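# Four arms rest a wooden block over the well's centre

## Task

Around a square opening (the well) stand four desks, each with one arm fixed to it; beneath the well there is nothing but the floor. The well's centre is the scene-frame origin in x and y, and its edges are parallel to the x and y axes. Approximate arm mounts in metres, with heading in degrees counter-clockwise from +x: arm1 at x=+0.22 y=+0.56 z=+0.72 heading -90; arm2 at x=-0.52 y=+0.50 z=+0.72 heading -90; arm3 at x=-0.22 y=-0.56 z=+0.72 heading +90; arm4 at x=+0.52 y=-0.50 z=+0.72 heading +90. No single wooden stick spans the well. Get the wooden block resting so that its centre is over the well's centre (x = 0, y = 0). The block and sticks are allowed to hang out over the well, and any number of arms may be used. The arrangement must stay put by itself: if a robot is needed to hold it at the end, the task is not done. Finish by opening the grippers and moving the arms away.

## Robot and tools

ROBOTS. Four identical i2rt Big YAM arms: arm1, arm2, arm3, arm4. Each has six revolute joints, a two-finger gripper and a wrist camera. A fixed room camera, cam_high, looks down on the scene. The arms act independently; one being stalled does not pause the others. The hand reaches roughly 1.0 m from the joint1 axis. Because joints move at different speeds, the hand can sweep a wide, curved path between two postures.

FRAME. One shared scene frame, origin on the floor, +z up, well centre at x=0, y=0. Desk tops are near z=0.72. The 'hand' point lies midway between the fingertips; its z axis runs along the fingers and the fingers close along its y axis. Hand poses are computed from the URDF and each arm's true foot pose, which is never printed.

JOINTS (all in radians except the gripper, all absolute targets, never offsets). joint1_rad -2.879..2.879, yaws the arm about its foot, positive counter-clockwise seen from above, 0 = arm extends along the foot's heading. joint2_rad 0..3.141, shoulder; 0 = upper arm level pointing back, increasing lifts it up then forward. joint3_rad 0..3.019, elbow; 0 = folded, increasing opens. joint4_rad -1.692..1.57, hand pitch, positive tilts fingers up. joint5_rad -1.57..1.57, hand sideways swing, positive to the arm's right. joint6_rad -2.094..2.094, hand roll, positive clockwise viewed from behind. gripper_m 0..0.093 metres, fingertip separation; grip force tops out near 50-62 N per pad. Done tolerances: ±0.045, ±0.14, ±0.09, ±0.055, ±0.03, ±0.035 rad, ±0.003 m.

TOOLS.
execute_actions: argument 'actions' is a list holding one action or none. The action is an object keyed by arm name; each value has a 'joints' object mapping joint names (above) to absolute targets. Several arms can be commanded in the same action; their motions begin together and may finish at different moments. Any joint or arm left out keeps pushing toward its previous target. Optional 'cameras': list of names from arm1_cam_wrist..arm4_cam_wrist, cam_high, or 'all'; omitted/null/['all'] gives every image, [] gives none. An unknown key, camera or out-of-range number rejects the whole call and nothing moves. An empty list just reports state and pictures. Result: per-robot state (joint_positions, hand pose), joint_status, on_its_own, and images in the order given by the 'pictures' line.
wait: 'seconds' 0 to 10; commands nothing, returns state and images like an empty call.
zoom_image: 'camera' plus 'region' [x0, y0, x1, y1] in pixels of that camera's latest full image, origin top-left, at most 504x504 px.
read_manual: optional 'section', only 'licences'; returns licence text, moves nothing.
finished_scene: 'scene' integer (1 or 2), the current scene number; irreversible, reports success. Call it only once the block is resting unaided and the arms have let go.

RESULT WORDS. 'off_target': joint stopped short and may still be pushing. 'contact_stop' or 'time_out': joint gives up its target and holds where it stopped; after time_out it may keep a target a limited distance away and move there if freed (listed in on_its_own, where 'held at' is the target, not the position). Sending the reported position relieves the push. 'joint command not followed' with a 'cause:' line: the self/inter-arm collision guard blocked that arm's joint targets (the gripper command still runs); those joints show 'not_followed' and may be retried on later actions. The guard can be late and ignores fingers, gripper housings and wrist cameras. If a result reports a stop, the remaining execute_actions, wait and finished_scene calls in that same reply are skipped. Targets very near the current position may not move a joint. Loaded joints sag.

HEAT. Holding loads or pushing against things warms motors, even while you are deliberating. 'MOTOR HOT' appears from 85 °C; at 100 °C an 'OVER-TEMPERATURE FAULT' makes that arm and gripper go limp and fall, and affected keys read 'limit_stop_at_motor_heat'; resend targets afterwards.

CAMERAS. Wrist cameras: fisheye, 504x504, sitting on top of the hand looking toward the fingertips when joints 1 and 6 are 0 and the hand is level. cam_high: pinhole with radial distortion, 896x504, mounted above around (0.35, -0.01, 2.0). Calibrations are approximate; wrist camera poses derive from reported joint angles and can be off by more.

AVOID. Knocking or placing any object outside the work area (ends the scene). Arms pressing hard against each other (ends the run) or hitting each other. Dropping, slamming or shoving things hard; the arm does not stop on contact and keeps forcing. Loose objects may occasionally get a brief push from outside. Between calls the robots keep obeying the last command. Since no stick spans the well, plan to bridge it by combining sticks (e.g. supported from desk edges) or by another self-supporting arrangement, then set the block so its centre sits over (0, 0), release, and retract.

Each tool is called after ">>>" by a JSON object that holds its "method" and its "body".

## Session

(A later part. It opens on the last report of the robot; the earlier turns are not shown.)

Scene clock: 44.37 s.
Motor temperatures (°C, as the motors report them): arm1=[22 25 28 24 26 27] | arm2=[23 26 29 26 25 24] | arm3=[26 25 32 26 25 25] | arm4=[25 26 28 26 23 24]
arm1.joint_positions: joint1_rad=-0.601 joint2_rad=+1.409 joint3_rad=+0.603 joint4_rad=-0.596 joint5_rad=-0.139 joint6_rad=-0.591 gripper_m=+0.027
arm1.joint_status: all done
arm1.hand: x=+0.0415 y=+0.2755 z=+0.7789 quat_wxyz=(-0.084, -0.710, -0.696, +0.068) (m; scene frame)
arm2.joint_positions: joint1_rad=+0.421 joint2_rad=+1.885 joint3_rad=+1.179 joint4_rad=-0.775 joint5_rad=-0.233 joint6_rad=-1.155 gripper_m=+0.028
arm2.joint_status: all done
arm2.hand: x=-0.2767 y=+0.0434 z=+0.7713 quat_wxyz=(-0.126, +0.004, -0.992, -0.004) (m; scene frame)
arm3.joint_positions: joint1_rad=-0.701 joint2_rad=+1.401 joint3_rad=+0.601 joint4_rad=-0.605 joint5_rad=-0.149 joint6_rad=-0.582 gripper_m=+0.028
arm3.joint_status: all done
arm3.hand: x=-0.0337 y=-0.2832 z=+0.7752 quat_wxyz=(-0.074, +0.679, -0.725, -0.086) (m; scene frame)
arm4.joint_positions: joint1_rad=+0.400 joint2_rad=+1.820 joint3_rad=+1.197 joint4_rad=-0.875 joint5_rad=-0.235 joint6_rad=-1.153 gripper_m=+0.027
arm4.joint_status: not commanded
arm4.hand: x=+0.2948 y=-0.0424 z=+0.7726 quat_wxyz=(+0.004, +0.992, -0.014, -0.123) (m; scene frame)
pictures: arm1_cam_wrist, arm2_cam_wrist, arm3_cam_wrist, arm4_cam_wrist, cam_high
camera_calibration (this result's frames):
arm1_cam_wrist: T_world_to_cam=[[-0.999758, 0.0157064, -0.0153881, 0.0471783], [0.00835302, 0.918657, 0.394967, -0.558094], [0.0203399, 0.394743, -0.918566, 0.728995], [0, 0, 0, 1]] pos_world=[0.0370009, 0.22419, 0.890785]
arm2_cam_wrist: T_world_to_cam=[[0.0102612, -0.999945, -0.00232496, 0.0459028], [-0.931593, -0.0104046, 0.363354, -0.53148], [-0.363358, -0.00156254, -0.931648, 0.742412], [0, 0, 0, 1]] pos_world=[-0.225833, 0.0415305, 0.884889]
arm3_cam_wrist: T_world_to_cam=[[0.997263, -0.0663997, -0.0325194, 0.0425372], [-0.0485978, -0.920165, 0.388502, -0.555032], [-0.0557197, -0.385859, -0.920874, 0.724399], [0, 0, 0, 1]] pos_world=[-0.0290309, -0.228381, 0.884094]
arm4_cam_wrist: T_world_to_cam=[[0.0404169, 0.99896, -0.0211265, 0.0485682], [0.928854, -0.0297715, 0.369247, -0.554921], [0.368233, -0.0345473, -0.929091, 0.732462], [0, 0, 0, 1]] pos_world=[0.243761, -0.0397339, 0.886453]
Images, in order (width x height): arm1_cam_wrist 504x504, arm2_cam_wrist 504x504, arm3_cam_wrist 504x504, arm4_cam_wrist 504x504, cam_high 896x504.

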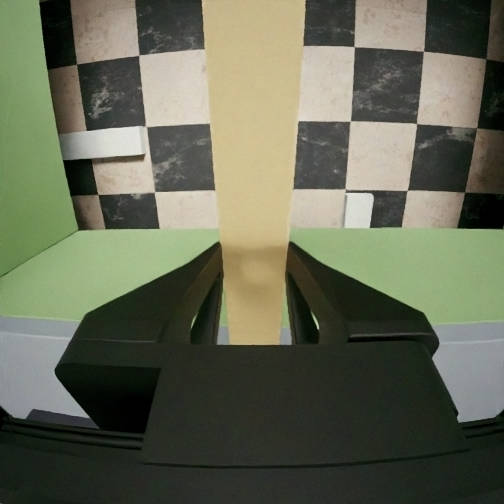

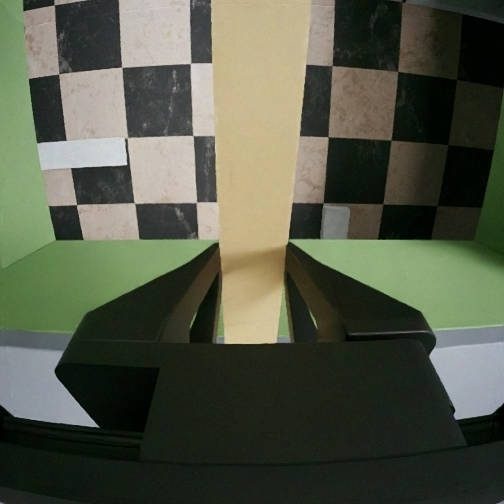

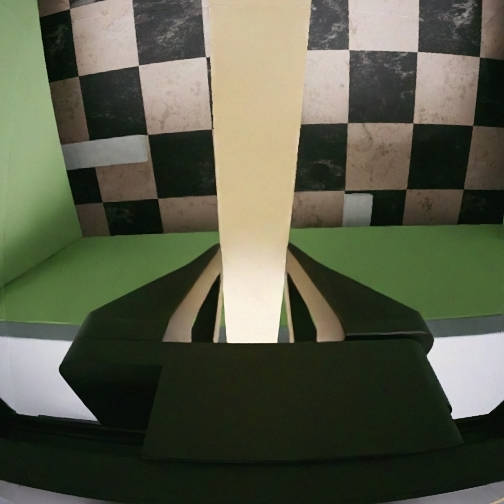

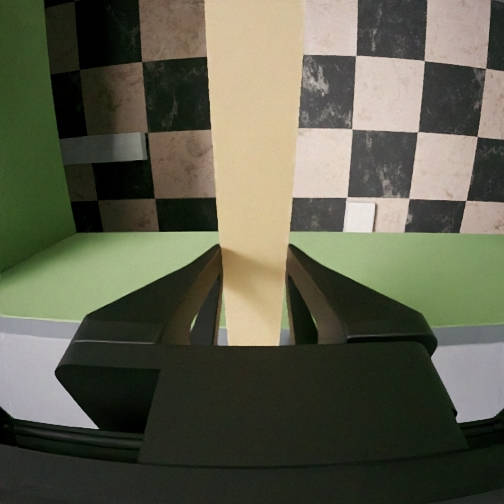

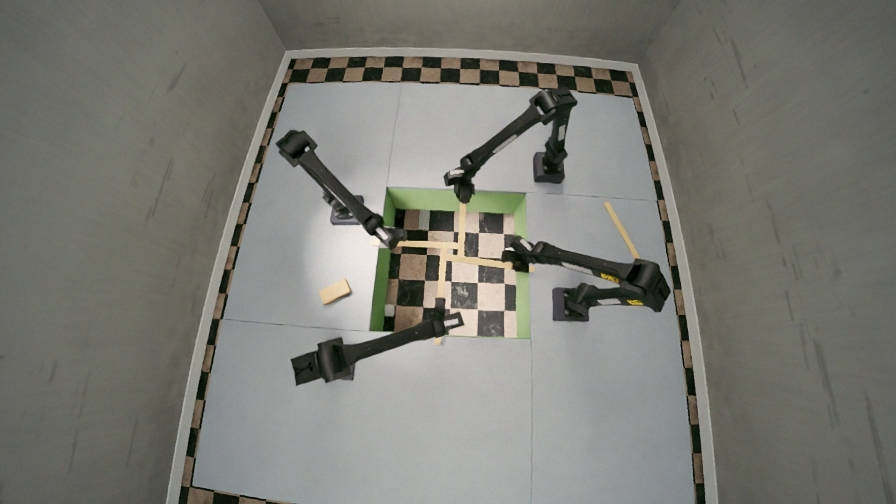

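>>> {"method": "execute_actions", "body": {"actions": [{"arm1":{"joints":{"joint1_rad":-0.64,"joint2_rad":1.345,"joint3_rad":0.56,"joint4_rad":-0.55,"joint5_rad":-0.155,"joint6_rad":-0.62}},"arm3":{"joints":{"joint4_rad":-0.575}},"arm4":{"joints":{"joint6_rad":-1.125}}}], "cameras": ["cam_high"]}}

>>> {"method": "zoom_image", "body": {"camera": "cam_high", "region": [400,200,510,300]}}

Scene clock: 48.57 s.
Motor temperatures (°C, as the motors report them): arm1=[22 25 28 24 26 27] | arm2=[23 26 29 26 25 24] | arm3=[26 25 32 26 25 25] | arm4=[25 26 28 26 23 24]
arm1.joint_positions: joint1_rad=-0.628 joint2_rad=+1.360 joint3_rad=+0.568 joint4_rad=-0.567 joint5_rad=-0.150 joint6_rad=-0.611 gripper_m=+0.027
arm1.joint_status: all done
arm1.hand: x=+0.0384 y=+0.2832 z=+0.7844 quat_wxyz=(-0.091, -0.709, -0.693, +0.090) (m; scene frame)
arm2.joint_positions: joint1_rad=+0.421 joint2_rad=+1.885 joint3_rad=+1.179 joint4_rad=-0.775 joint5_rad=-0.233 joint6_rad=-1.155 gripper_m=+0.028
arm2.joint_status: not commanded
arm2.hand: x=-0.2767 y=+0.0434 z=+0.7713 quat_wxyz=(-0.126, +0.004, -0.992, -0.004) (m; scene frame)
arm3.joint_positions: joint1_rad=-0.701 joint2_rad=+1.401 joint3_rad=+0.601 joint4_rad=-0.591 joint5_rad=-0.149 joint6_rad=-0.582 gripper_m=+0.028
arm3.joint_status: all done
arm3.hand: x=-0.0317 y=-0.2807 z=+0.7758 quat_wxyz=(-0.080, +0.679, -0.725, -0.087) (m; scene frame)
arm4.joint_positions: joint1_rad=+0.400 joint2_rad=+1.820 joint3_rad=+1.197 joint4_rad=-0.875 joint5_rad=-0.235 joint6_rad=-1.137 gripper_m=+0.027
arm4.joint_status: all done
arm4.hand: x=+0.2948 y=-0.0424 z=+0.7726 quat_wxyz=(+0.005, +0.992, -0.022, -0.123) (m; scene frame)
pictures: cam_high
Images, in order (width x height): cam_high 896x504.

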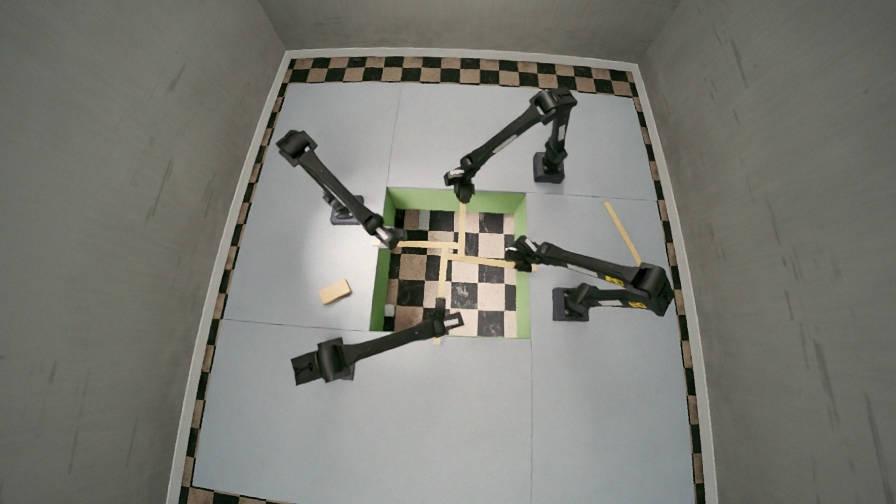

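Region (400, 200, 510, 300) of cam_high's 896x504 image, scaled by 4.582, with more detail than that image has; it fills the top 458 rows of this view, and the rest is white.

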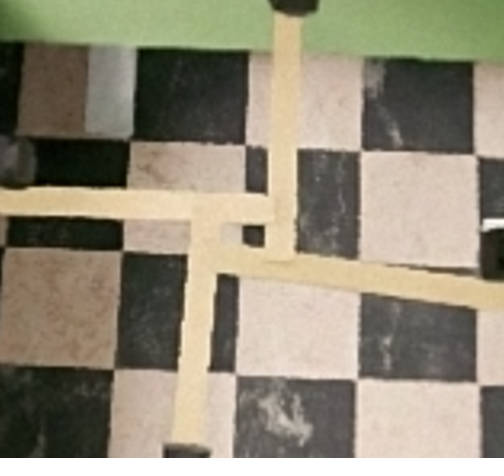

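>>> {"method": "execute_actions", "body": {"actions": [{"arm1":{"joints":{"joint1_rad":-0.592,"joint2_rad":1.41,"joint3_rad":0.652,"joint4_rad":-0.59,"joint5_rad":-0.14,"joint6_rad":-0.58}},"arm3":{"joints":{"joint1_rad":-0.68,"joint3_rad":0.655,"joint6_rad":-0.555}},"arm2":{"joints":{"joint1_rad":0.445,"joint3_rad":1.24}},"arm4":{"joints":{"joint1_rad":0.43,"joint3_rad":1.255}}}], "cameras": ["cam_high"]}}

>>> {"method": "zoom_image", "body": {"camera": "cam_high", "region": [420,220,490,284]}}

Scene clock: 52.40 s.
Motor temperatures (°C, as the motors report them): arm1=[22 25 28 24 26 27] | arm2=[23 26 29 26 25 24] | arm3=[26 25 32 26 25 25] | arm4=[25 26 28 26 23 24]
arm1.joint_positions: joint1_rad=-0.603 joint2_rad=+1.399 joint3_rad=+0.605 joint4_rad=-0.583 joint5_rad=-0.142 joint6_rad=-0.589 gripper_m=+0.027
arm1.joint_status: all done
arm1.hand: x=+0.0380 y=+0.2712 z=+0.7832 quat_wxyz=(-0.088, -0.710, -0.694, +0.080) (m; scene frame)
arm2.joint_positions: joint1_rad=+0.433 joint2_rad=+1.885 joint3_rad=+1.191 joint4_rad=-0.775 joint5_rad=-0.233 joint6_rad=-1.155 gripper_m=+0.028
arm2.joint_status: all done
arm2.hand: x=-0.2685 y=+0.0411 z=+0.7752 quat_wxyz=(-0.128, +0.011, -0.992, +0.001) (m; scene frame)
arm3.joint_positions: joint1_rad=-0.686 joint2_rad=+1.401 joint3_rad=+0.609 joint4_rad=-0.591 joint5_rad=-0.149 joint6_rad=-0.567 gripper_m=+0.028
arm3.joint_status: all done
arm3.hand: x=-0.0333 y=-0.2748 z=+0.7783 quat_wxyz=(-0.083, +0.679, -0.724, -0.089) (m; scene frame)
arm4.joint_positions: joint1_rad=+0.419 joint2_rad=+1.820 joint3_rad=+1.197 joint4_rad=-0.875 joint5_rad=-0.235 joint6_rad=-1.133 gripper_m=+0.027
arm4.joint_status: all done
arm4.hand: x=+0.2861 y=-0.0468 z=+0.7725 quat_wxyz=(+0.006, +0.992, -0.014, -0.122) (m; scene frame)
pictures: cam_high
Images, in order (width x height): cam_high 896x504.

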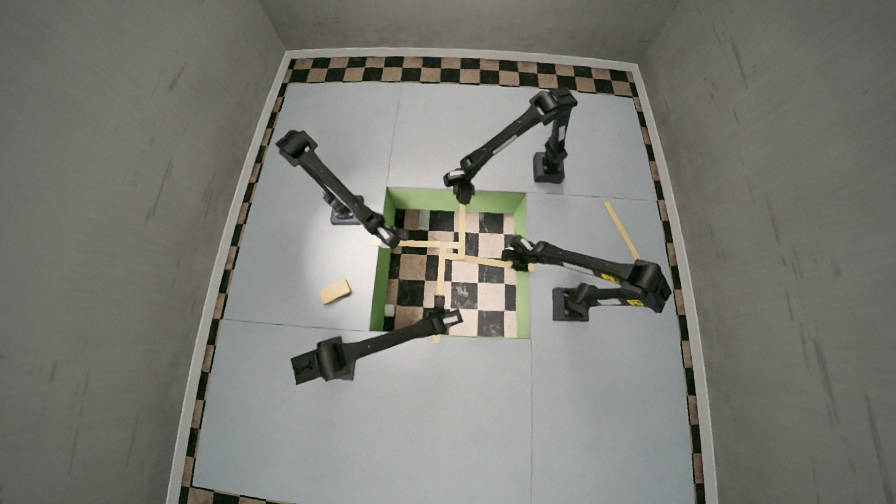

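Region (420, 220, 490, 284) of cam_high's 896x504 image, scaled by 7.200, with more detail than that image has; it fills the top 461 rows of this view, and the rest is white.

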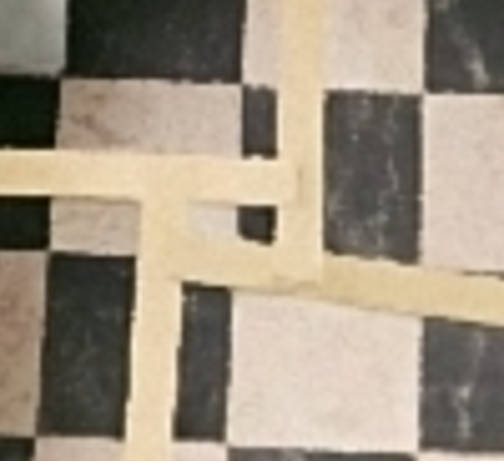

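>>> {"method": "execute_actions", "body": {"actions": [{"arm1":{"joints":{"joint1_rad":-0.57,"joint2_rad":1.47,"joint3_rad":0.675,"joint4_rad":-0.56,"joint5_rad":-0.1,"joint6_rad":-0.575}},"arm3":{"joints":{"joint1_rad":-0.66,"joint2_rad":1.465,"joint3_rad":0.67,"joint5_rad":-0.1,"joint6_rad":-0.545}},"arm2":{"joints":{"joint2_rad":1.93,"joint3_rad":1.26,"joint5_rad":-0.155,"joint6_rad":-1.125}},"arm4":{"joints":{"joint1_rad":0.445,"joint2_rad":1.855,"joint3_rad":1.275,"joint5_rad":-0.155,"joint6_rad":-1.085}}}], "cameras": ["cam_high"]}}

>>> {"method": "zoom_image", "body": {"camera": "cam_high", "region": [420,220,490,284]}}

Scene clock: 55.53 s.
Motor temperatures (°C, as the motors report them): arm1=[22 25 29 24 26 27] | arm2=[23 26 30 26 25 24] | arm3=[26 25 32 26 25 25] | arm4=[25 26 28 26 23 24]
arm1.joint_positions: joint1_rad=-0.582 joint2_rad=+1.461 joint3_rad=+0.628 joint4_rad=-0.575 joint5_rad=-0.101 joint6_rad=-0.584 gripper_m=+0.027
arm1.joint_status: all done
arm1.hand: x=+0.0353 y=+0.2669 z=+0.7697 quat_wxyz=(-0.066, -0.708, -0.699, +0.068) (m; scene frame)
arm2.joint_positions: joint1_rad=+0.434 joint2_rad=+1.918 joint3_rad=+1.214 joint4_rad=-0.775 joint5_rad=-0.156 joint6_rad=-1.146 gripper_m=+0.028
arm2.joint_status: all done
arm2.hand: x=-0.2774 y=+0.0299 z=+0.7634 quat_wxyz=(-0.091, +0.005, -0.996, +0.012) (m; scene frame)
arm3.joint_positions: joint1_rad=-0.664 joint2_rad=+1.469 joint3_rad=+0.630 joint4_rad=-0.588 joint5_rad=-0.105 joint6_rad=-0.561 gripper_m=+0.028
arm3.joint_status: all done
arm3.hand: x=-0.0317 y=-0.2728 z=+0.7626 quat_wxyz=(-0.065, +0.685, -0.723, -0.064) (m; scene frame)
arm4.joint_positions: joint1_rad=+0.434 joint2_rad=+1.852 joint3_rad=+1.223 joint4_rad=-0.874 joint5_rad=-0.162 joint6_rad=-1.108 gripper_m=+0.027
arm4.joint_status: all done
arm4.hand: x=+0.2870 y=-0.0374 z=+0.7628 quat_wxyz=(-0.005, +0.996, -0.021, -0.088) (m; scene frame)
pictures: cam_high
Images, in order (width x height): cam_high 896x504.

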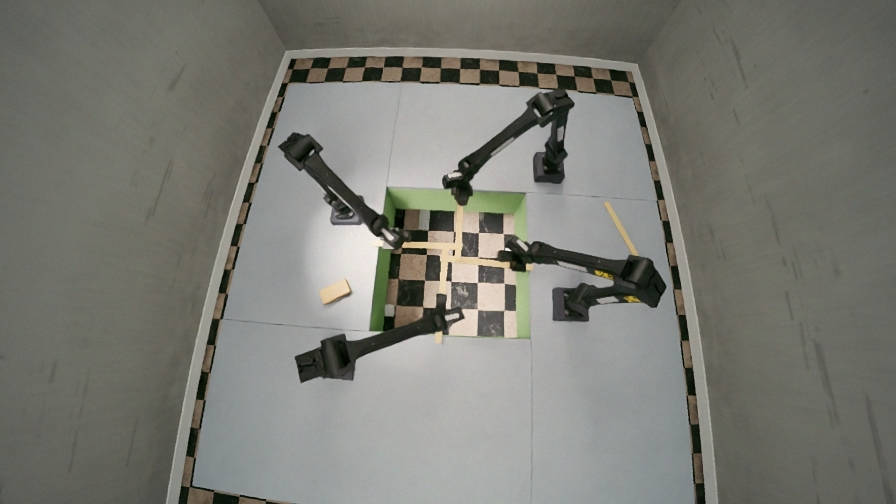

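Region (420, 220, 490, 284) of cam_high's 896x504 image, scaled by 7.200, with more detail than that image has; it fills the top 461 rows of this view, and the rest is white.

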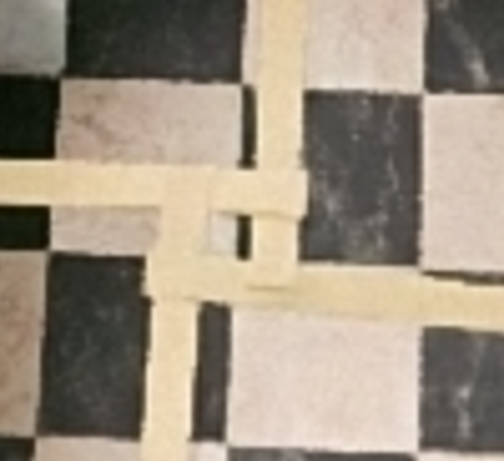

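>>> {"method": "execute_actions", "body": {"actions": [{"arm1":{"joints":{"joint1_rad":-0.565,"joint2_rad":1.545,"joint3_rad":0.69,"joint4_rad":-0.552,"joint5_rad":-0.06,"joint6_rad":-0.555}},"arm3":{"joints":{"joint1_rad":-0.652,"joint2_rad":1.525,"joint3_rad":0.675,"joint4_rad":-0.6,"joint5_rad":-0.06,"joint6_rad":-0.55}},"arm2":{"joints":{"joint1_rad":0.473,"joint2_rad":1.965,"joint3_rad":1.28,"joint4_rad":-0.795,"joint5_rad":-0.09,"joint6_rad":-1.125}},"arm4":{"joints":{"joint1_rad":0.46,"joint2_rad":1.885,"joint3_rad":1.28,"joint5_rad":-0.09,"joint6_rad":-1.09}}}], "cameras": ["cam_high"]}}

>>> {"method": "zoom_image", "body": {"camera": "cam_high", "region": [420,220,490,284]}}

>>> {"method": "zoom_image", "body": {"camera": "cam_high", "region": [350,170,570,350]}}

Scene clock: 58.70 s.
Motor temperatures (°C, as the motors report them): arm1=[22 25 29 24 26 27] | arm2=[23 26 30 26 25 24] | arm3=[26 25 32 26 25 25] | arm4=[25 26 29 26 23 24]
arm1.joint_positions: joint1_rad=-0.572 joint2_rad=+1.530 joint3_rad=+0.640 joint4_rad=-0.570 joint5_rad=-0.064 joint6_rad=-0.582 gripper_m=+0.027
arm1.joint_status: all done
arm1.hand: x=+0.0344 y=+0.2706 z=+0.7508 quat_wxyz=(-0.044, -0.709, -0.703, +0.046) (m; scene frame)
arm2.joint_positions: joint1_rad=+0.459 joint2_rad=+1.956 joint3_rad=+1.230 joint4_rad=-0.780 joint5_rad=-0.092 joint6_rad=-1.137 gripper_m=+0.028
arm2.joint_status: all done
arm2.hand: x=-0.2754 y=+0.0311 z=+0.7474 quat_wxyz=(-0.057, +0.011, -0.998, +0.012) (m; scene frame)
arm3.joint_positions: joint1_rad=-0.653 joint2_rad=+1.514 joint3_rad=+0.643 joint4_rad=-0.592 joint5_rad=-0.067 joint6_rad=-0.562 gripper_m=+0.028
arm3.joint_status: all done
arm3.hand: x=-0.0300 y=-0.2752 z=+0.7510 quat_wxyz=(-0.051, +0.689, -0.722, -0.042) (m; scene frame)
arm4.joint_positions: joint1_rad=+0.449 joint2_rad=+1.868 joint3_rad=+1.231 joint4_rad=-0.873 joint5_rad=-0.097 joint6_rad=-1.105 gripper_m=+0.027
arm4.joint_status: all done
arm4.hand: x=+0.2894 y=-0.0343 z=+0.7560 quat_wxyz=(-0.014, +0.998, -0.017, -0.058) (m; scene frame)
pictures: cam_high
Images, in order (width x height): cam_high 896x504.

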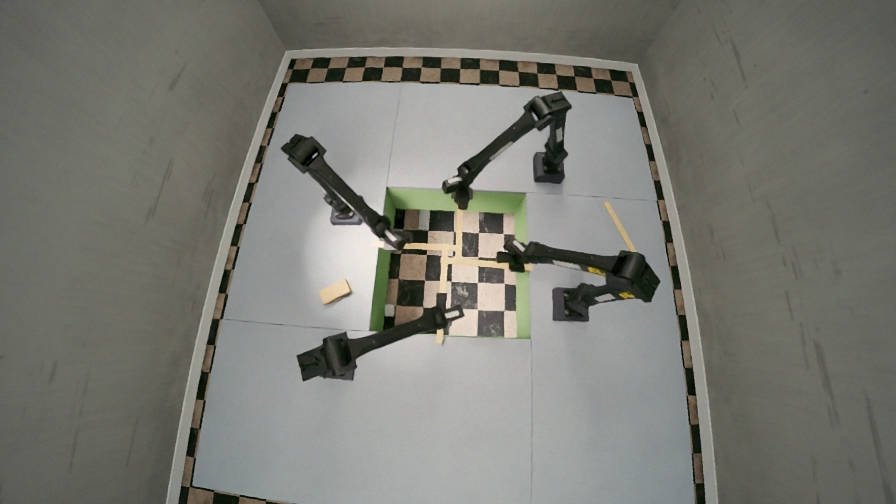

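Region (420, 220, 490, 284) of cam_high's 896x504 image, scaled by 7.200, with more detail than that image has; it fills the top 461 rows of this view, and the rest is white.

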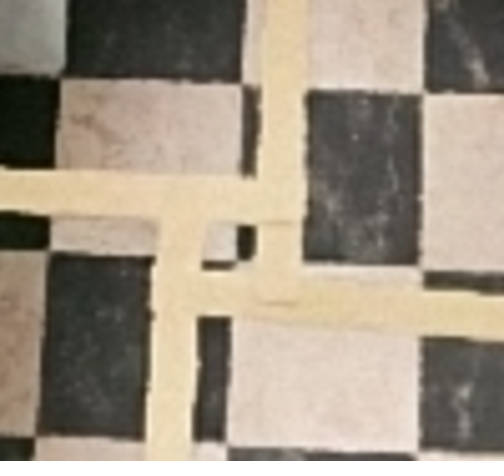

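Region (350, 170, 570, 350) of cam_high's 896x504 image, scaled by 2.291, with more detail than that image has; it fills the top 412 rows of this view, and the rest is white.

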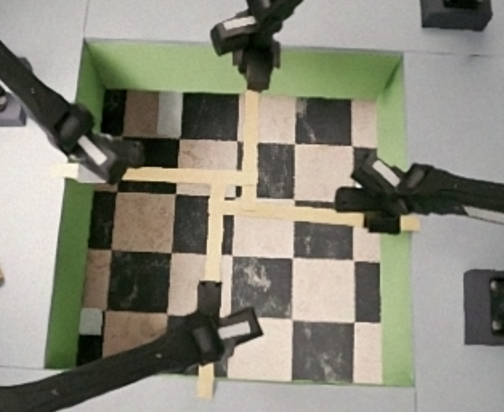

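>>> {"method": "execute_actions", "body": {"actions": [{"arm1":{"joints":{"joint2_rad":1.572}},"arm3":{"joints":{"joint2_rad":1.562}},"arm2":{"joints":{"joint1_rad":0.49,"joint2_rad":1.993,"joint6_rad":-1.11}},"arm4":{"joints":{"joint1_rad":0.475,"joint2_rad":1.91}}}], "cameras": ["cam_high","arm2_cam_wrist"]}}

>>> {"method": "zoom_image", "body": {"camera": "cam_high", "region": [420,220,490,284]}}

Scene clock: 61.93 s.
Motor temperatures (°C, as the motors report them): arm1=[22 25 29 24 26 27] | arm2=[23 26 30 26 25 24] | arm3=[26 25 32 26 25 25] | arm4=[25 26 29 26 23 24]
arm1.joint_positions: joint1_rad=-0.572 joint2_rad=+1.535 joint3_rad=+0.641 joint4_rad=-0.570 joint5_rad=-0.064 joint6_rad=-0.582 gripper_m=+0.027
arm1.joint_status: all done
arm1.hand: x=+0.0347 y=+0.2711 z=+0.7495 quat_wxyz=(-0.043, -0.709, -0.703, +0.044) (m; scene frame)
arm2.joint_positions: joint1_rad=+0.461 joint2_rad=+1.961 joint3_rad=+1.232 joint4_rad=-0.784 joint5_rad=-0.088 joint6_rad=-1.132 gripper_m=+0.028
arm2.joint_status: all done
arm2.hand: x=-0.2753 y=+0.0322 z=+0.7453 quat_wxyz=(-0.053, +0.009, -0.998, +0.009) (m; scene frame)
arm3.joint_positions: joint1_rad=-0.653 joint2_rad=+1.522 joint3_rad=+0.648 joint4_rad=-0.600 joint5_rad=-0.067 joint6_rad=-0.563 gripper_m=+0.028
arm3.joint_status: all done
arm3.hand: x=-0.0300 y=-0.2754 z=+0.7497 quat_wxyz=(-0.045, +0.689, -0.722, -0.041) (m; scene frame)
arm4.joint_positions: joint1_rad=+0.451 joint2_rad=+1.872 joint3_rad=+1.232 joint4_rad=-0.873 joint5_rad=-0.092 joint6_rad=-1.105 gripper_m=+0.027
arm4.joint_status: all done
arm4.hand: x=+0.2892 y=-0.0344 z=+0.7546 quat_wxyz=(-0.015, +0.998, -0.016, -0.055) (m; scene frame)
pictures: arm2_cam_wrist, cam_high
camera_calibration (this result's frames):
arm2_cam_wrist: T_world_to_cam=[[0.0177847, -0.999585, 0.0226613, 0.0180714], [-0.869258, -0.00425885, 0.494341, -0.601553], [-0.494039, -0.0284903, -0.868973, 0.636891], [0, 0, 0, 1]] pos_world=[-0.208577, 0.0336472, 0.850403]
Images, in order (width x height): arm2_cam_wrist 504x504, cam_high 896x504.

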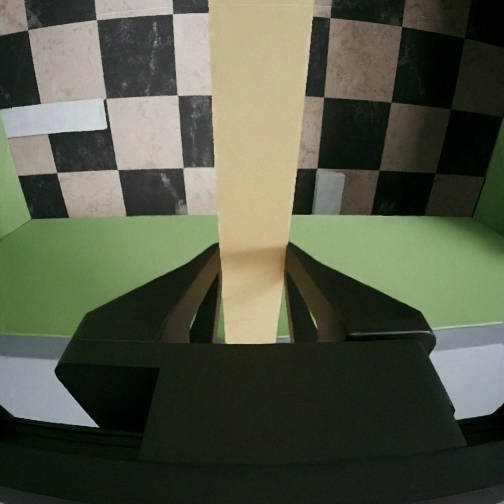

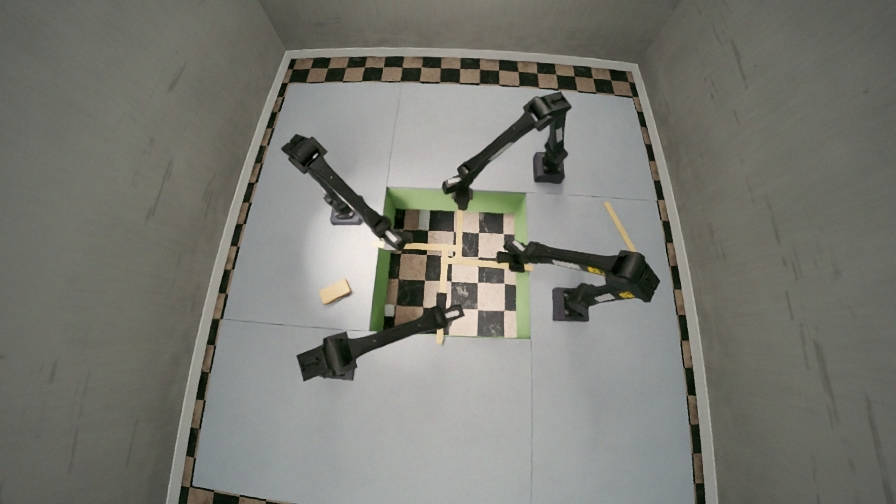

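Region (420, 220, 490, 284) of cam_high's 896x504 image, scaled by 7.200, with more detail than that image has; it fills the top 461 rows of this view, and the rest is white.

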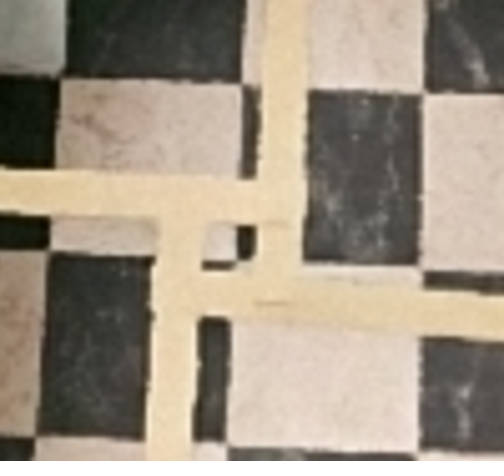

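>>> {"method": "execute_actions", "body": {"actions": [{"arm1":{"joints":{"joint2_rad":1.535,"joint3_rad":0.67,"joint6_rad":-0.58,"gripper_m":0.07}},"arm3":{"joints":{"joint2_rad":1.522,"gripper_m":0.093}},"arm2":{"joints":{"joint1_rad":0.461,"joint2_rad":1.961,"joint3_rad":1.265,"joint6_rad":-1.13,"gripper_m":0.07}},"arm4":{"joints":{"joint1_rad":0.451,"joint2_rad":1.872,"joint3_rad":1.265,"joint6_rad":-1.105,"gripper_m":0.07}}}], "cameras": ["arm1_cam_wrist","arm2_cam_wrist"]}}

>>> {"method": "execute_actions", "body": {"actions": [{"arm1":{"joints":{"joint2_rad":0.9}},"arm3":{"joints":{"joint2_rad":1.1}},"arm2":{"joints":{"joint2_rad":1.2}},"arm4":{"joints":{"joint2_rad":1.2}}}], "cameras": ["cam_high"]}}

>>> {"method": "zoom_image", "body": {"camera": "cam_high", "region": [300,170,570,360]}}

Scene clock: 65.40 s.
Motor temperatures (°C, as the motors report them): arm1=[22 25 29 24 26 27] | arm2=[23 26 30 26 25 24] | arm3=[26 25 32 26 25 25] | arm4=[25 26 29 26 23 24]
arm1.joint_positions: joint1_rad=-0.572 joint2_rad=+1.534 joint3_rad=+0.641 joint4_rad=-0.565 joint5_rad=-0.063 joint6_rad=-0.585 gripper_m=+0.070
arm1.joint_status: all done
arm1.hand: x=+0.0339 y=+0.2701 z=+0.7497 quat_wxyz=(-0.043, -0.708, -0.704, +0.047) (m; scene frame)
arm2.joint_positions: joint1_rad=+0.461 joint2_rad=+1.961 joint3_rad=+1.232 joint4_rad=-0.784 joint5_rad=-0.088 joint6_rad=-1.132 gripper_m=+0.070
arm2.joint_status: all done
arm2.hand: x=-0.2753 y=+0.0322 z=+0.7453 quat_wxyz=(-0.053, +0.009, -0.998, +0.009) (m; scene frame)
arm3.joint_positions: joint1_rad=-0.653 joint2_rad=+1.522 joint3_rad=+0.648 joint4_rad=-0.600 joint5_rad=-0.064 joint6_rad=-0.560 gripper_m=+0.093
arm3.joint_status: all done
arm3.hand: x=-0.0296 y=-0.2755 z=+0.7499 quat_wxyz=(-0.046, +0.688, -0.723, -0.040) (m; scene frame)
arm4.joint_positions: joint1_rad=+0.451 joint2_rad=+1.871 joint3_rad=+1.232 joint4_rad=-0.873 joint5_rad=-0.092 joint6_rad=-1.105 gripper_m=+0.070
arm4.joint_status: all done
arm4.hand: x=+0.2891 y=-0.0341 z=+0.7552 quat_wxyz=(-0.015, +0.998, -0.016, -0.055) (m; scene frame)
pictures: arm1_cam_wrist, arm2_cam_wrist
camera_calibration (this result's frames):
arm1_cam_wrist: T_world_to_cam=[[-0.999907, 0.00257473, 0.0134161, 0.0211945], [0.0086404, 0.879885, 0.475109, -0.59117], [-0.0105814, 0.47518, -0.879825, 0.654744], [0, 0, 0, 1]] pos_world=[0.0332286, 0.208985, 0.856645]
arm2_cam_wrist: T_world_to_cam=[[0.0177847, -0.999585, 0.0226613, 0.0180714], [-0.869258, -0.00425885, 0.494341, -0.601553], [-0.494039, -0.0284903, -0.868973, 0.636891], [0, 0, 0, 1]] pos_world=[-0.208577, 0.0336472, 0.850403]
Images, in order (width x height): arm1_cam_wrist 504x504, arm2_cam_wrist 504x504.

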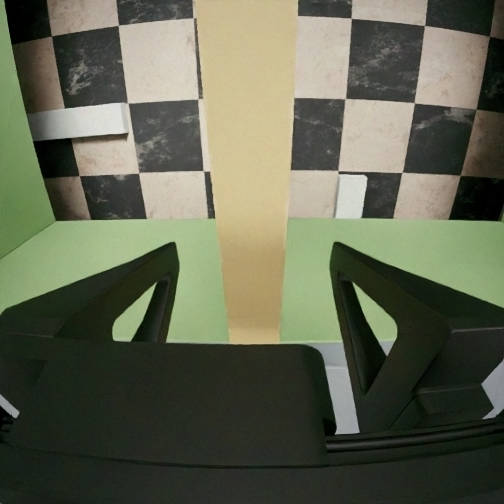

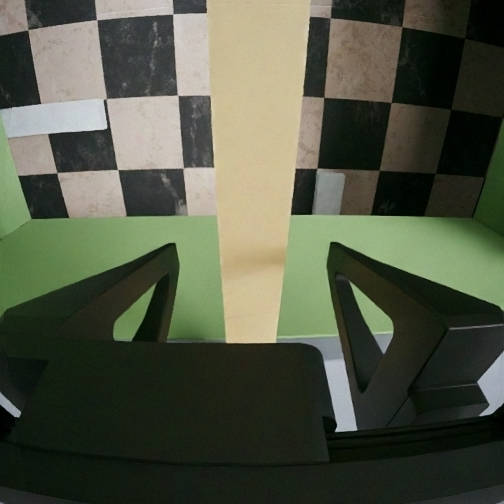

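Scene clock: 66.93 s.
Motor temperatures (°C, as the motors report them): arm1=[22 25 30 24 26 27] | arm2=[23 26 31 26 25 24] | arm3=[26 25 32 26 25 25] | arm4=[25 26 29 26 23 24]
arm1.joint_positions: joint1_rad=-0.572 joint2_rad=+0.899 joint3_rad=+0.641 joint4_rad=-0.564 joint5_rad=-0.063 joint6_rad=-0.585 gripper_m=+0.070
arm1.joint_status: all done
arm1.hand: x=+0.0144 y=+0.2426 z=+0.9716 quat_wxyz=(-0.101, -0.653, -0.663, +0.351) (m; scene frame)
arm2.joint_positions: joint1_rad=+0.461 joint2_rad=+1.187 joint3_rad=+1.235 joint4_rad=-0.784 joint5_rad=-0.088 joint6_rad=-1.132 gripper_m=+0.070
arm2.joint_status: all done
arm2.hand: x=-0.2858 y=+0.0530 z=+1.1502 quat_wxyz=(-0.212, +0.025, -0.912, +0.350) (m; scene frame)
arm3.joint_positions: joint1_rad=-0.653 joint2_rad=+1.094 joint3_rad=+0.648 joint4_rad=-0.600 joint5_rad=-0.064 joint6_rad=-0.560 gripper_m=+0.093
arm3.joint_status: all done
arm3.hand: x=-0.0100 y=-0.2470 z=+0.8962 quat_wxyz=(-0.253, +0.670, -0.694, -0.080) (m; scene frame)
arm4.joint_positions: joint1_rad=+0.451 joint2_rad=+1.200 joint3_rad=+1.232 joint4_rad=-0.873 joint5_rad=-0.092 joint6_rad=-1.105 gripper_m=+0.070
arm4.joint_status: all done
arm4.hand: x=+0.3006 y=-0.0641 z=+1.0926 quat_wxyz=(-0.311, +0.931, +0.002, -0.194) (m; scene frame)
pictures: cam_high
Images, in order (width x height): cam_high 896x504.

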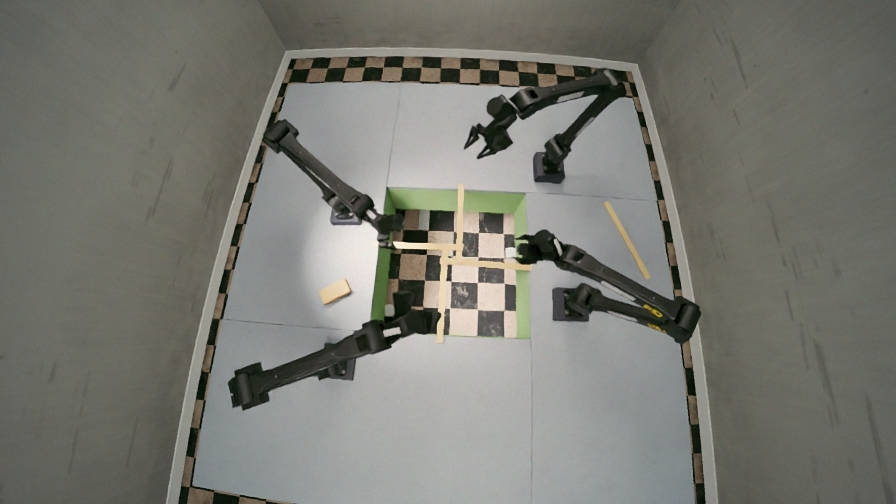

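Region (300, 170, 570, 360) of cam_high's 896x504 image, scaled by 1.867, with more detail than that image has; it fills the top 355 rows of this view, and the rest is white.

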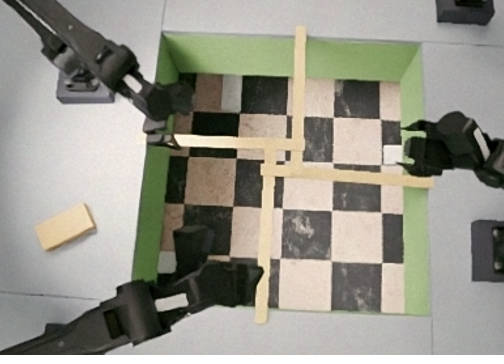

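>>> {"method": "execute_actions", "body": {"actions": [{"arm1":{"joints":{"joint1_rad":0.9}},"arm3":{"joints":{"joint1_rad":-1.575,"joint2_rad":1.63,"joint3_rad":1.055,"joint4_rad":-0.94,"joint5_rad":0.003,"joint6_rad":1.14}},"arm2":{"joints":{"joint1_rad":-0.4}},"arm4":{"joints":{"joint1_rad":-0.2,"joint2_rad":1.35}}}], "cameras": ["cam_high","arm3_cam_wrist"]}}

Scene clock: 72.07 s.
Motor temperatures (°C, as the motors report them): arm1=[22 25 30 24 26 27] | arm2=[23 26 31 26 25 24] | arm3=[26 25 33 26 25 25] | arm4=[25 26 30 26 23 24]
arm1.joint_positions: joint1_rad=+0.892 joint2_rad=+0.899 joint3_rad=+0.641 joint4_rad=-0.564 joint5_rad=-0.060 joint6_rad=-0.585 gripper_m=+0.070
arm1.joint_status: all done
arm1.hand: x=+0.5097 y=+0.3252 z=+0.9742 quat_wxyz=(-0.312, -0.043, -0.929, +0.196) (m; scene frame)
arm2.joint_positions: joint1_rad=-0.395 joint2_rad=+1.191 joint3_rad=+1.235 joint4_rad=-0.784 joint5_rad=-0.090 joint6_rad=-1.132 gripper_m=+0.070
arm2.joint_status: all done
arm2.hand: x=-0.7055 y=+0.0289 z=+1.1471 quat_wxyz=(-0.050, -0.357, -0.841, +0.403) (m; scene frame)
arm3.joint_positions: joint1_rad=-1.582 joint2_rad=+1.650 joint3_rad=+1.024 joint4_rad=-0.929 joint5_rad=+0.002 joint6_rad=+1.130 gripper_m=+0.093
arm3.joint_status: all done
arm3.hand: x=+0.2155 y=-0.5483 z=+0.8085 quat_wxyz=(-0.009, -0.523, -0.852, -0.007) (m; scene frame)
arm4.joint_positions: joint1_rad=-0.198 joint2_rad=+1.362 joint3_rad=+1.232 joint4_rad=-0.873 joint5_rad=-0.091 joint6_rad=-1.105 gripper_m=+0.070
arm4.joint_status: all done
arm4.hand: x=+0.6182 y=+0.0069 z=+1.0146 quat_wxyz=(-0.280, +0.905, -0.309, -0.081) (m; scene frame)
pictures: arm3_cam_wrist, cam_high
camera_calibration (this result's frames):
arm3_cam_wrist: T_world_to_cam=[[-0.893653, -0.447805, -0.0292413, -0.0268156], [-0.380582, 0.721749, 0.578131, 0.0187358], [-0.237785, 0.527777, -0.81542, 1.12157], [0, 0, 0, 1]] pos_world=[0.249858, -0.617468, 0.902931]
Images, in order (width x height): arm3_cam_wrist 504x504, cam_high 896x504.

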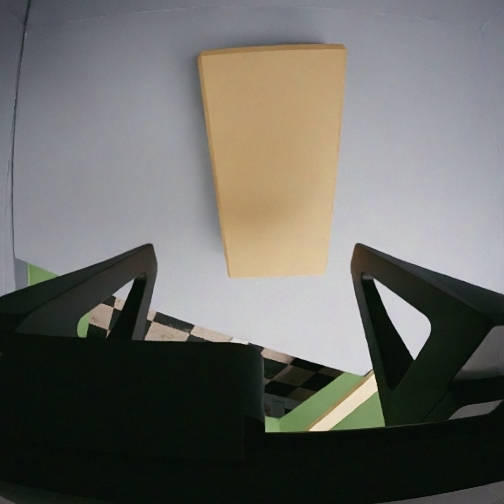

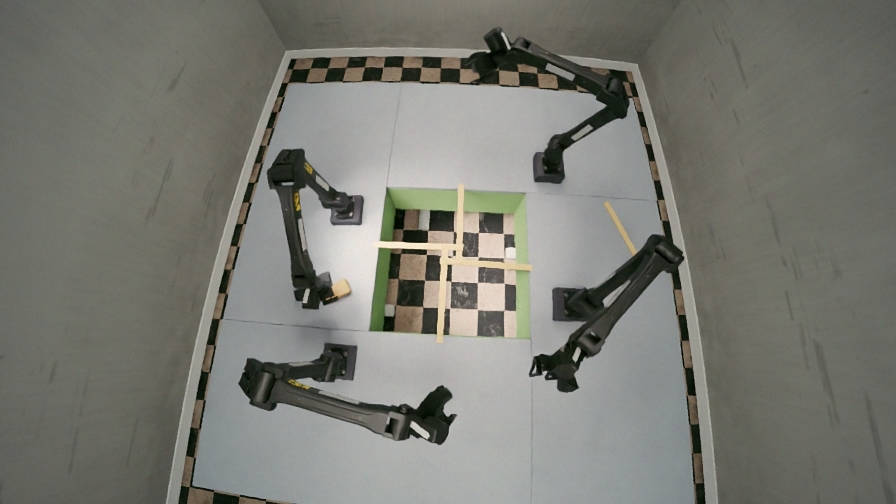

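>>> {"method": "execute_actions", "body": {"actions": [{"arm3":{"joints":{"joint1_rad":-1.636,"joint2_rad":1.69,"joint3_rad":0.995,"joint4_rad":-0.865,"joint6_rad":1.05}}}], "cameras": ["arm3_cam_wrist"]}}

Scene clock: 74.83 s.
Motor temperatures (°C, as the motors report them): arm1=[22 25 31 24 26 27] | arm2=[23 26 32 26 25 24] | arm3=[26 26 33 26 25 25] | arm4=[25 26 30 26 23 24]
arm1.joint_positions: joint1_rad=+0.892 joint2_rad=+0.899 joint3_rad=+0.641 joint4_rad=-0.564 joint5_rad=-0.060 joint6_rad=-0.585 gripper_m=+0.070
arm1.joint_status: not commanded
arm1.hand: x=+0.5097 y=+0.3252 z=+0.9742 quat_wxyz=(-0.312, -0.043, -0.929, +0.196) (m; scene frame)
arm2.joint_positions: joint1_rad=-0.395 joint2_rad=+1.191 joint3_rad=+1.235 joint4_rad=-0.784 joint5_rad=-0.090 joint6_rad=-1.132 gripper_m=+0.070
arm2.joint_status: not commanded
arm2.hand: x=-0.7055 y=+0.0289 z=+1.1471 quat_wxyz=(-0.050, -0.357, -0.841, +0.403) (m; scene frame)
arm3.joint_positions: joint1_rad=-1.639 joint2_rad=+1.694 joint3_rad=+0.988 joint4_rad=-0.877 joint5_rad=+0.002 joint6_rad=+1.060 gripper_m=+0.093
arm3.joint_status: all done
arm3.hand: x=+0.2062 y=-0.5728 z=+0.7795 quat_wxyz=(+0.003, -0.518, -0.855, +0.000) (m; scene frame)
arm4.joint_positions: joint1_rad=-0.198 joint2_rad=+1.362 joint3_rad=+1.232 joint4_rad=-0.873 joint5_rad=-0.091 joint6_rad=-1.105 gripper_m=+0.070
arm4.joint_status: not commanded
arm4.hand: x=+0.6182 y=+0.0069 z=+1.0146 quat_wxyz=(-0.280, +0.905, -0.309, -0.081) (m; scene frame)
pictures: arm3_cam_wrist
camera_calibration (this result's frames):
arm3_cam_wrist: T_world_to_cam=[[-0.888699, -0.458474, -0.00391976, -0.0738128], [-0.372677, 0.717359, 0.588649, 0.0372923], [-0.267069, 0.524593, -0.808379, 1.10743], [0, 0, 0, 1]] pos_world=[0.24406, -0.641541, 0.872979]
Images, in order (width x height): arm3_cam_wrist 504x504.

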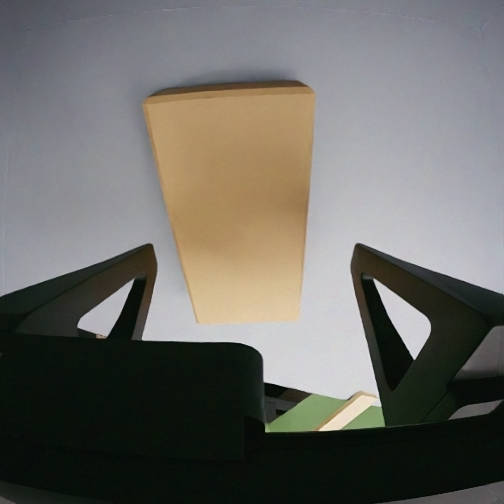

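>>> {"method": "execute_actions", "body": {"actions": [{"arm3":{"joints":{"joint2_rad":1.76,"joint3_rad":1.04,"joint4_rad":-0.785,"joint6_rad":0.985}}}], "cameras": ["arm3_cam_wrist"]}}

Scene clock: 76.87 s.
Motor temperatures (°C, as the motors report them): arm1=[22 25 31 24 26 27] | arm2=[23 26 32 26 25 24] | arm3=[26 26 33 26 25 25] | arm4=[25 26 30 26 23 24]
arm1.joint_positions: joint1_rad=+0.892 joint2_rad=+0.899 joint3_rad=+0.641 joint4_rad=-0.564 joint5_rad=-0.060 joint6_rad=-0.585 gripper_m=+0.070
arm1.joint_status: not commanded
arm1.hand: x=+0.5097 y=+0.3252 z=+0.9742 quat_wxyz=(-0.312, -0.043, -0.929, +0.196) (m; scene frame)
arm2.joint_positions: joint1_rad=-0.395 joint2_rad=+1.191 joint3_rad=+1.235 joint4_rad=-0.784 joint5_rad=-0.090 joint6_rad=-1.132 gripper_m=+0.070
arm2.joint_status: not commanded
arm2.hand: x=-0.7055 y=+0.0289 z=+1.1471 quat_wxyz=(-0.050, -0.357, -0.841, +0.403) (m; scene frame)
arm3.joint_positions: joint1_rad=-1.639 joint2_rad=+1.766 joint3_rad=+1.001 joint4_rad=-0.797 joint5_rad=+0.002 joint6_rad=+0.995 gripper_m=+0.093
arm3.joint_status: all done
arm3.hand: x=+0.2226 y=-0.5732 z=+0.7539 quat_wxyz=(-0.007, -0.490, -0.872, -0.005) (m; scene frame)
arm4.joint_positions: joint1_rad=-0.198 joint2_rad=+1.362 joint3_rad=+1.232 joint4_rad=-0.873 joint5_rad=-0.091 joint6_rad=-1.105 gripper_m=+0.070
arm4.joint_status: not commanded
arm4.hand: x=+0.6182 y=+0.0069 z=+1.0146 quat_wxyz=(-0.280, +0.905, -0.309, -0.081) (m; scene frame)
pictures: arm3_cam_wrist
camera_calibration (this result's frames):
arm3_cam_wrist: T_world_to_cam=[[-0.856695, -0.515343, -0.0222326, -0.0853816], [-0.431151, 0.691744, 0.579309, 0.0641331], [-0.283163, 0.505877, -0.814805, 1.08895], [0, 0, 0, 1]] pos_world=[0.262856, -0.63924, 0.848232]
Images, in order (width x height): arm3_cam_wrist 504x504.

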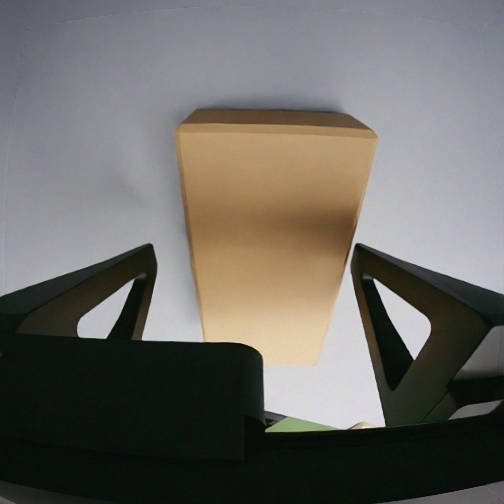

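>>> {"method": "execute_actions", "body": {"actions": [{"arm3":{"joints":{"joint4_rad":-0.83,"joint6_rad":1.03,"gripper_m":0}}}], "cameras": ["arm3_cam_wrist"]}}

>>> {"method": "execute_actions", "body": {"actions": [{"arm3":{"joints":{"joint2_rad":1.6,"joint3_rad":1.3,"joint4_rad":-1.15}}}], "cameras": []}}

>>> {"method": "execute_actions", "body": {"actions": [{"arm3":{"joints":{"joint1_rad":-0.425,"joint2_rad":1.93,"joint3_rad":1.69,"joint4_rad":-1.19,"joint6_rad":1.23}}}], "cameras": ["arm3_cam_wrist"]}}

Scene clock: 79.80 s.
Motor temperatures (°C, as the motors report them): arm1=[22 25 31 24 26 27] | arm2=[23 26 32 26 25 24] | arm3=[26 26 33 26 25 25] | arm4=[25 26 30 26 23 24]
arm1.joint_positions: joint1_rad=+0.892 joint2_rad=+0.899 joint3_rad=+0.641 joint4_rad=-0.564 joint5_rad=-0.060 joint6_rad=-0.585 gripper_m=+0.070
arm1.joint_status: not commanded
arm1.hand: x=+0.5097 y=+0.3252 z=+0.9742 quat_wxyz=(-0.312, -0.043, -0.929, +0.196) (m; scene frame)
arm2.joint_positions: joint1_rad=-0.395 joint2_rad=+1.191 joint3_rad=+1.235 joint4_rad=-0.784 joint5_rad=-0.090 joint6_rad=-1.132 gripper_m=+0.070
arm2.joint_status: not commanded
arm2.hand: x=-0.7055 y=+0.0289 z=+1.1471 quat_wxyz=(-0.050, -0.357, -0.841, +0.403) (m; scene frame)
arm3.joint_positions: joint1_rad=-1.639 joint2_rad=+1.766 joint3_rad=+1.001 joint4_rad=-0.816 joint5_rad=+0.003 joint6_rad=+1.018 gripper_m=+0.069
arm3.joint_status: gripper_m off_target (ended at +0.069, target +0.000); the others done
arm3.hand: x=+0.2180 y=-0.5733 z=+0.7539 quat_wxyz=(+0.001, -0.500, -0.866, +0.000) (m; scene frame)
arm4.joint_positions: joint1_rad=-0.198 joint2_rad=+1.362 joint3_rad=+1.232 joint4_rad=-0.873 joint5_rad=-0.091 joint6_rad=-1.105 gripper_m=+0.070
arm4.joint_status: not commanded
arm4.hand: x=+0.6182 y=+0.0069 z=+1.0146 quat_wxyz=(-0.280, +0.905, -0.309, -0.081) (m; scene frame)
pictures: arm3_cam_wrist
camera_calibration (this result's frames):
arm3_cam_wrist: T_world_to_cam=[[-0.868486, -0.49568, -0.00581648, -0.0878899], [-0.404324, 0.701535, 0.58683, 0.0563062], [-0.286799, 0.512006, -0.809689, 1.08811], [0, 0, 0, 1]] pos_world=[0.258504, -0.640184, 0.847476]
Images, in order (width x height): arm3_cam_wrist 504x504.

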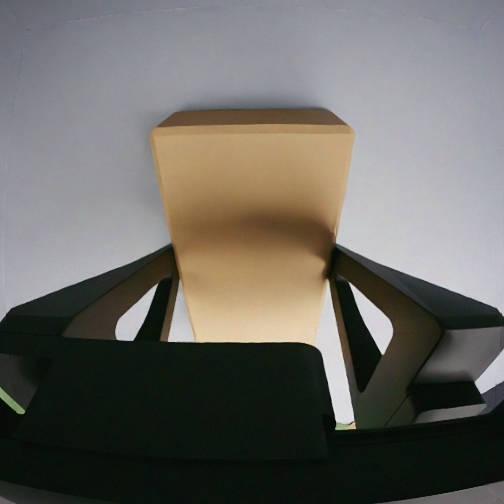

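Scene clock: 81.07 s.
Motor temperatures (°C, as the motors report them): arm1=[22 25 31 24 26 27] | arm2=[23 26 32 26 25 24] | arm3=[26 26 33 26 25 25] | arm4=[25 26 30 26 23 24]
arm1.joint_positions: joint1_rad=+0.892 joint2_rad=+0.899 joint3_rad=+0.641 joint4_rad=-0.564 joint5_rad=-0.060 joint6_rad=-0.585 gripper_m=+0.070
arm1.joint_status: not commanded
arm1.hand: x=+0.5097 y=+0.3252 z=+0.9742 quat_wxyz=(-0.312, -0.043, -0.929, +0.196) (m; scene frame)
arm2.joint_positions: joint1_rad=-0.395 joint2_rad=+1.191 joint3_rad=+1.235 joint4_rad=-0.784 joint5_rad=-0.090 joint6_rad=-1.132 gripper_m=+0.070
arm2.joint_status: not commanded
arm2.hand: x=-0.7055 y=+0.0289 z=+1.1471 quat_wxyz=(-0.050, -0.357, -0.841, +0.403) (m; scene frame)
arm3.joint_positions: joint1_rad=-1.639 joint2_rad=+1.612 joint3_rad=+1.273 joint4_rad=-1.141 joint5_rad=+0.003 joint6_rad=+1.020 gripper_m=+0.069
arm3.joint_status: all done
arm3.hand: x=+0.2697 y=-0.5755 z=+0.9103 quat_wxyz=(-0.043, -0.500, -0.865, -0.024) (m; scene frame)
arm4.joint_positions: joint1_rad=-0.198 joint2_rad=+1.362 joint3_rad=+1.232 joint4_rad=-0.873 joint5_rad=-0.091 joint6_rad=-1.105 gripper_m=+0.070
arm4.joint_status: not commanded
arm4.hand: x=+0.6182 y=+0.0069 z=+1.0146 quat_wxyz=(-0.280, +0.905, -0.309, -0.081) (m; scene frame)
pictures: none
No camera images: the call's "cameras" was empty. Leave "cameras" out to get every camera's image.

Scene clock: 82.93 s.
Motor temperatures (°C, as the motors report them): arm1=[22 25 31 24 26 27] | arm2=[23 26 32 26 25 24] | arm3=[26 26 33 26 25 25] | arm4=[25 26 30 26 23 24]
arm1.joint_positions: joint1_rad=+0.892 joint2_rad=+0.899 joint3_rad=+0.641 joint4_rad=-0.564 joint5_rad=-0.060 joint6_rad=-0.585 gripper_m=+0.070
arm1.joint_status: not commanded
arm1.hand: x=+0.5097 y=+0.3252 z=+0.9742 quat_wxyz=(-0.312, -0.043, -0.929, +0.196) (m; scene frame)
arm2.joint_positions: joint1_rad=-0.395 joint2_rad=+1.191 joint3_rad=+1.235 joint4_rad=-0.784 joint5_rad=-0.090 joint6_rad=-1.132 gripper_m=+0.070
arm2.joint_status: not commanded
arm2.hand: x=-0.7055 y=+0.0289 z=+1.1471 quat_wxyz=(-0.050, -0.357, -0.841, +0.403) (m; scene frame)
arm3.joint_positions: joint1_rad=-0.426 joint2_rad=+1.978 joint3_rad=+1.647 joint4_rad=-1.186 joint5_rad=+0.001 joint6_rad=+1.220 gripper_m=+0.069
arm3.joint_status: all done
arm3.hand: x=+0.0122 y=+0.0030 z=+0.8584 quat_wxyz=(-0.014, -0.018, -0.999, -0.027) (m; scene frame)
arm4.joint_positions: joint1_rad=-0.198 joint2_rad=+1.362 joint3_rad=+1.232 joint4_rad=-0.873 joint5_rad=-0.091 joint6_rad=-1.105 gripper_m=+0.070
arm4.joint_status: not commanded
arm4.hand: x=+0.6182 y=+0.0069 z=+1.0146 quat_wxyz=(-0.280, +0.905, -0.309, -0.081) (m; scene frame)
pictures: arm3_cam_wrist
camera_calibration (this result's frames):
arm3_cam_wrist: T_world_to_cam=[[-0.0405211, -0.997234, -0.062302, 0.0594574], [-0.827198, -0.00149319, 0.561909, -0.463904], [-0.560448, 0.0743052, -0.82485, 0.836353], [0, 0, 0, 1]] pos_world=[0.0874011, -0.00354516, 0.954242]
Images, in order (width x height): arm3_cam_wrist 504x504.

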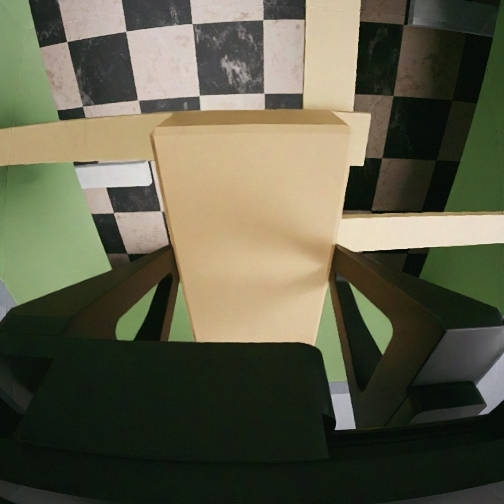

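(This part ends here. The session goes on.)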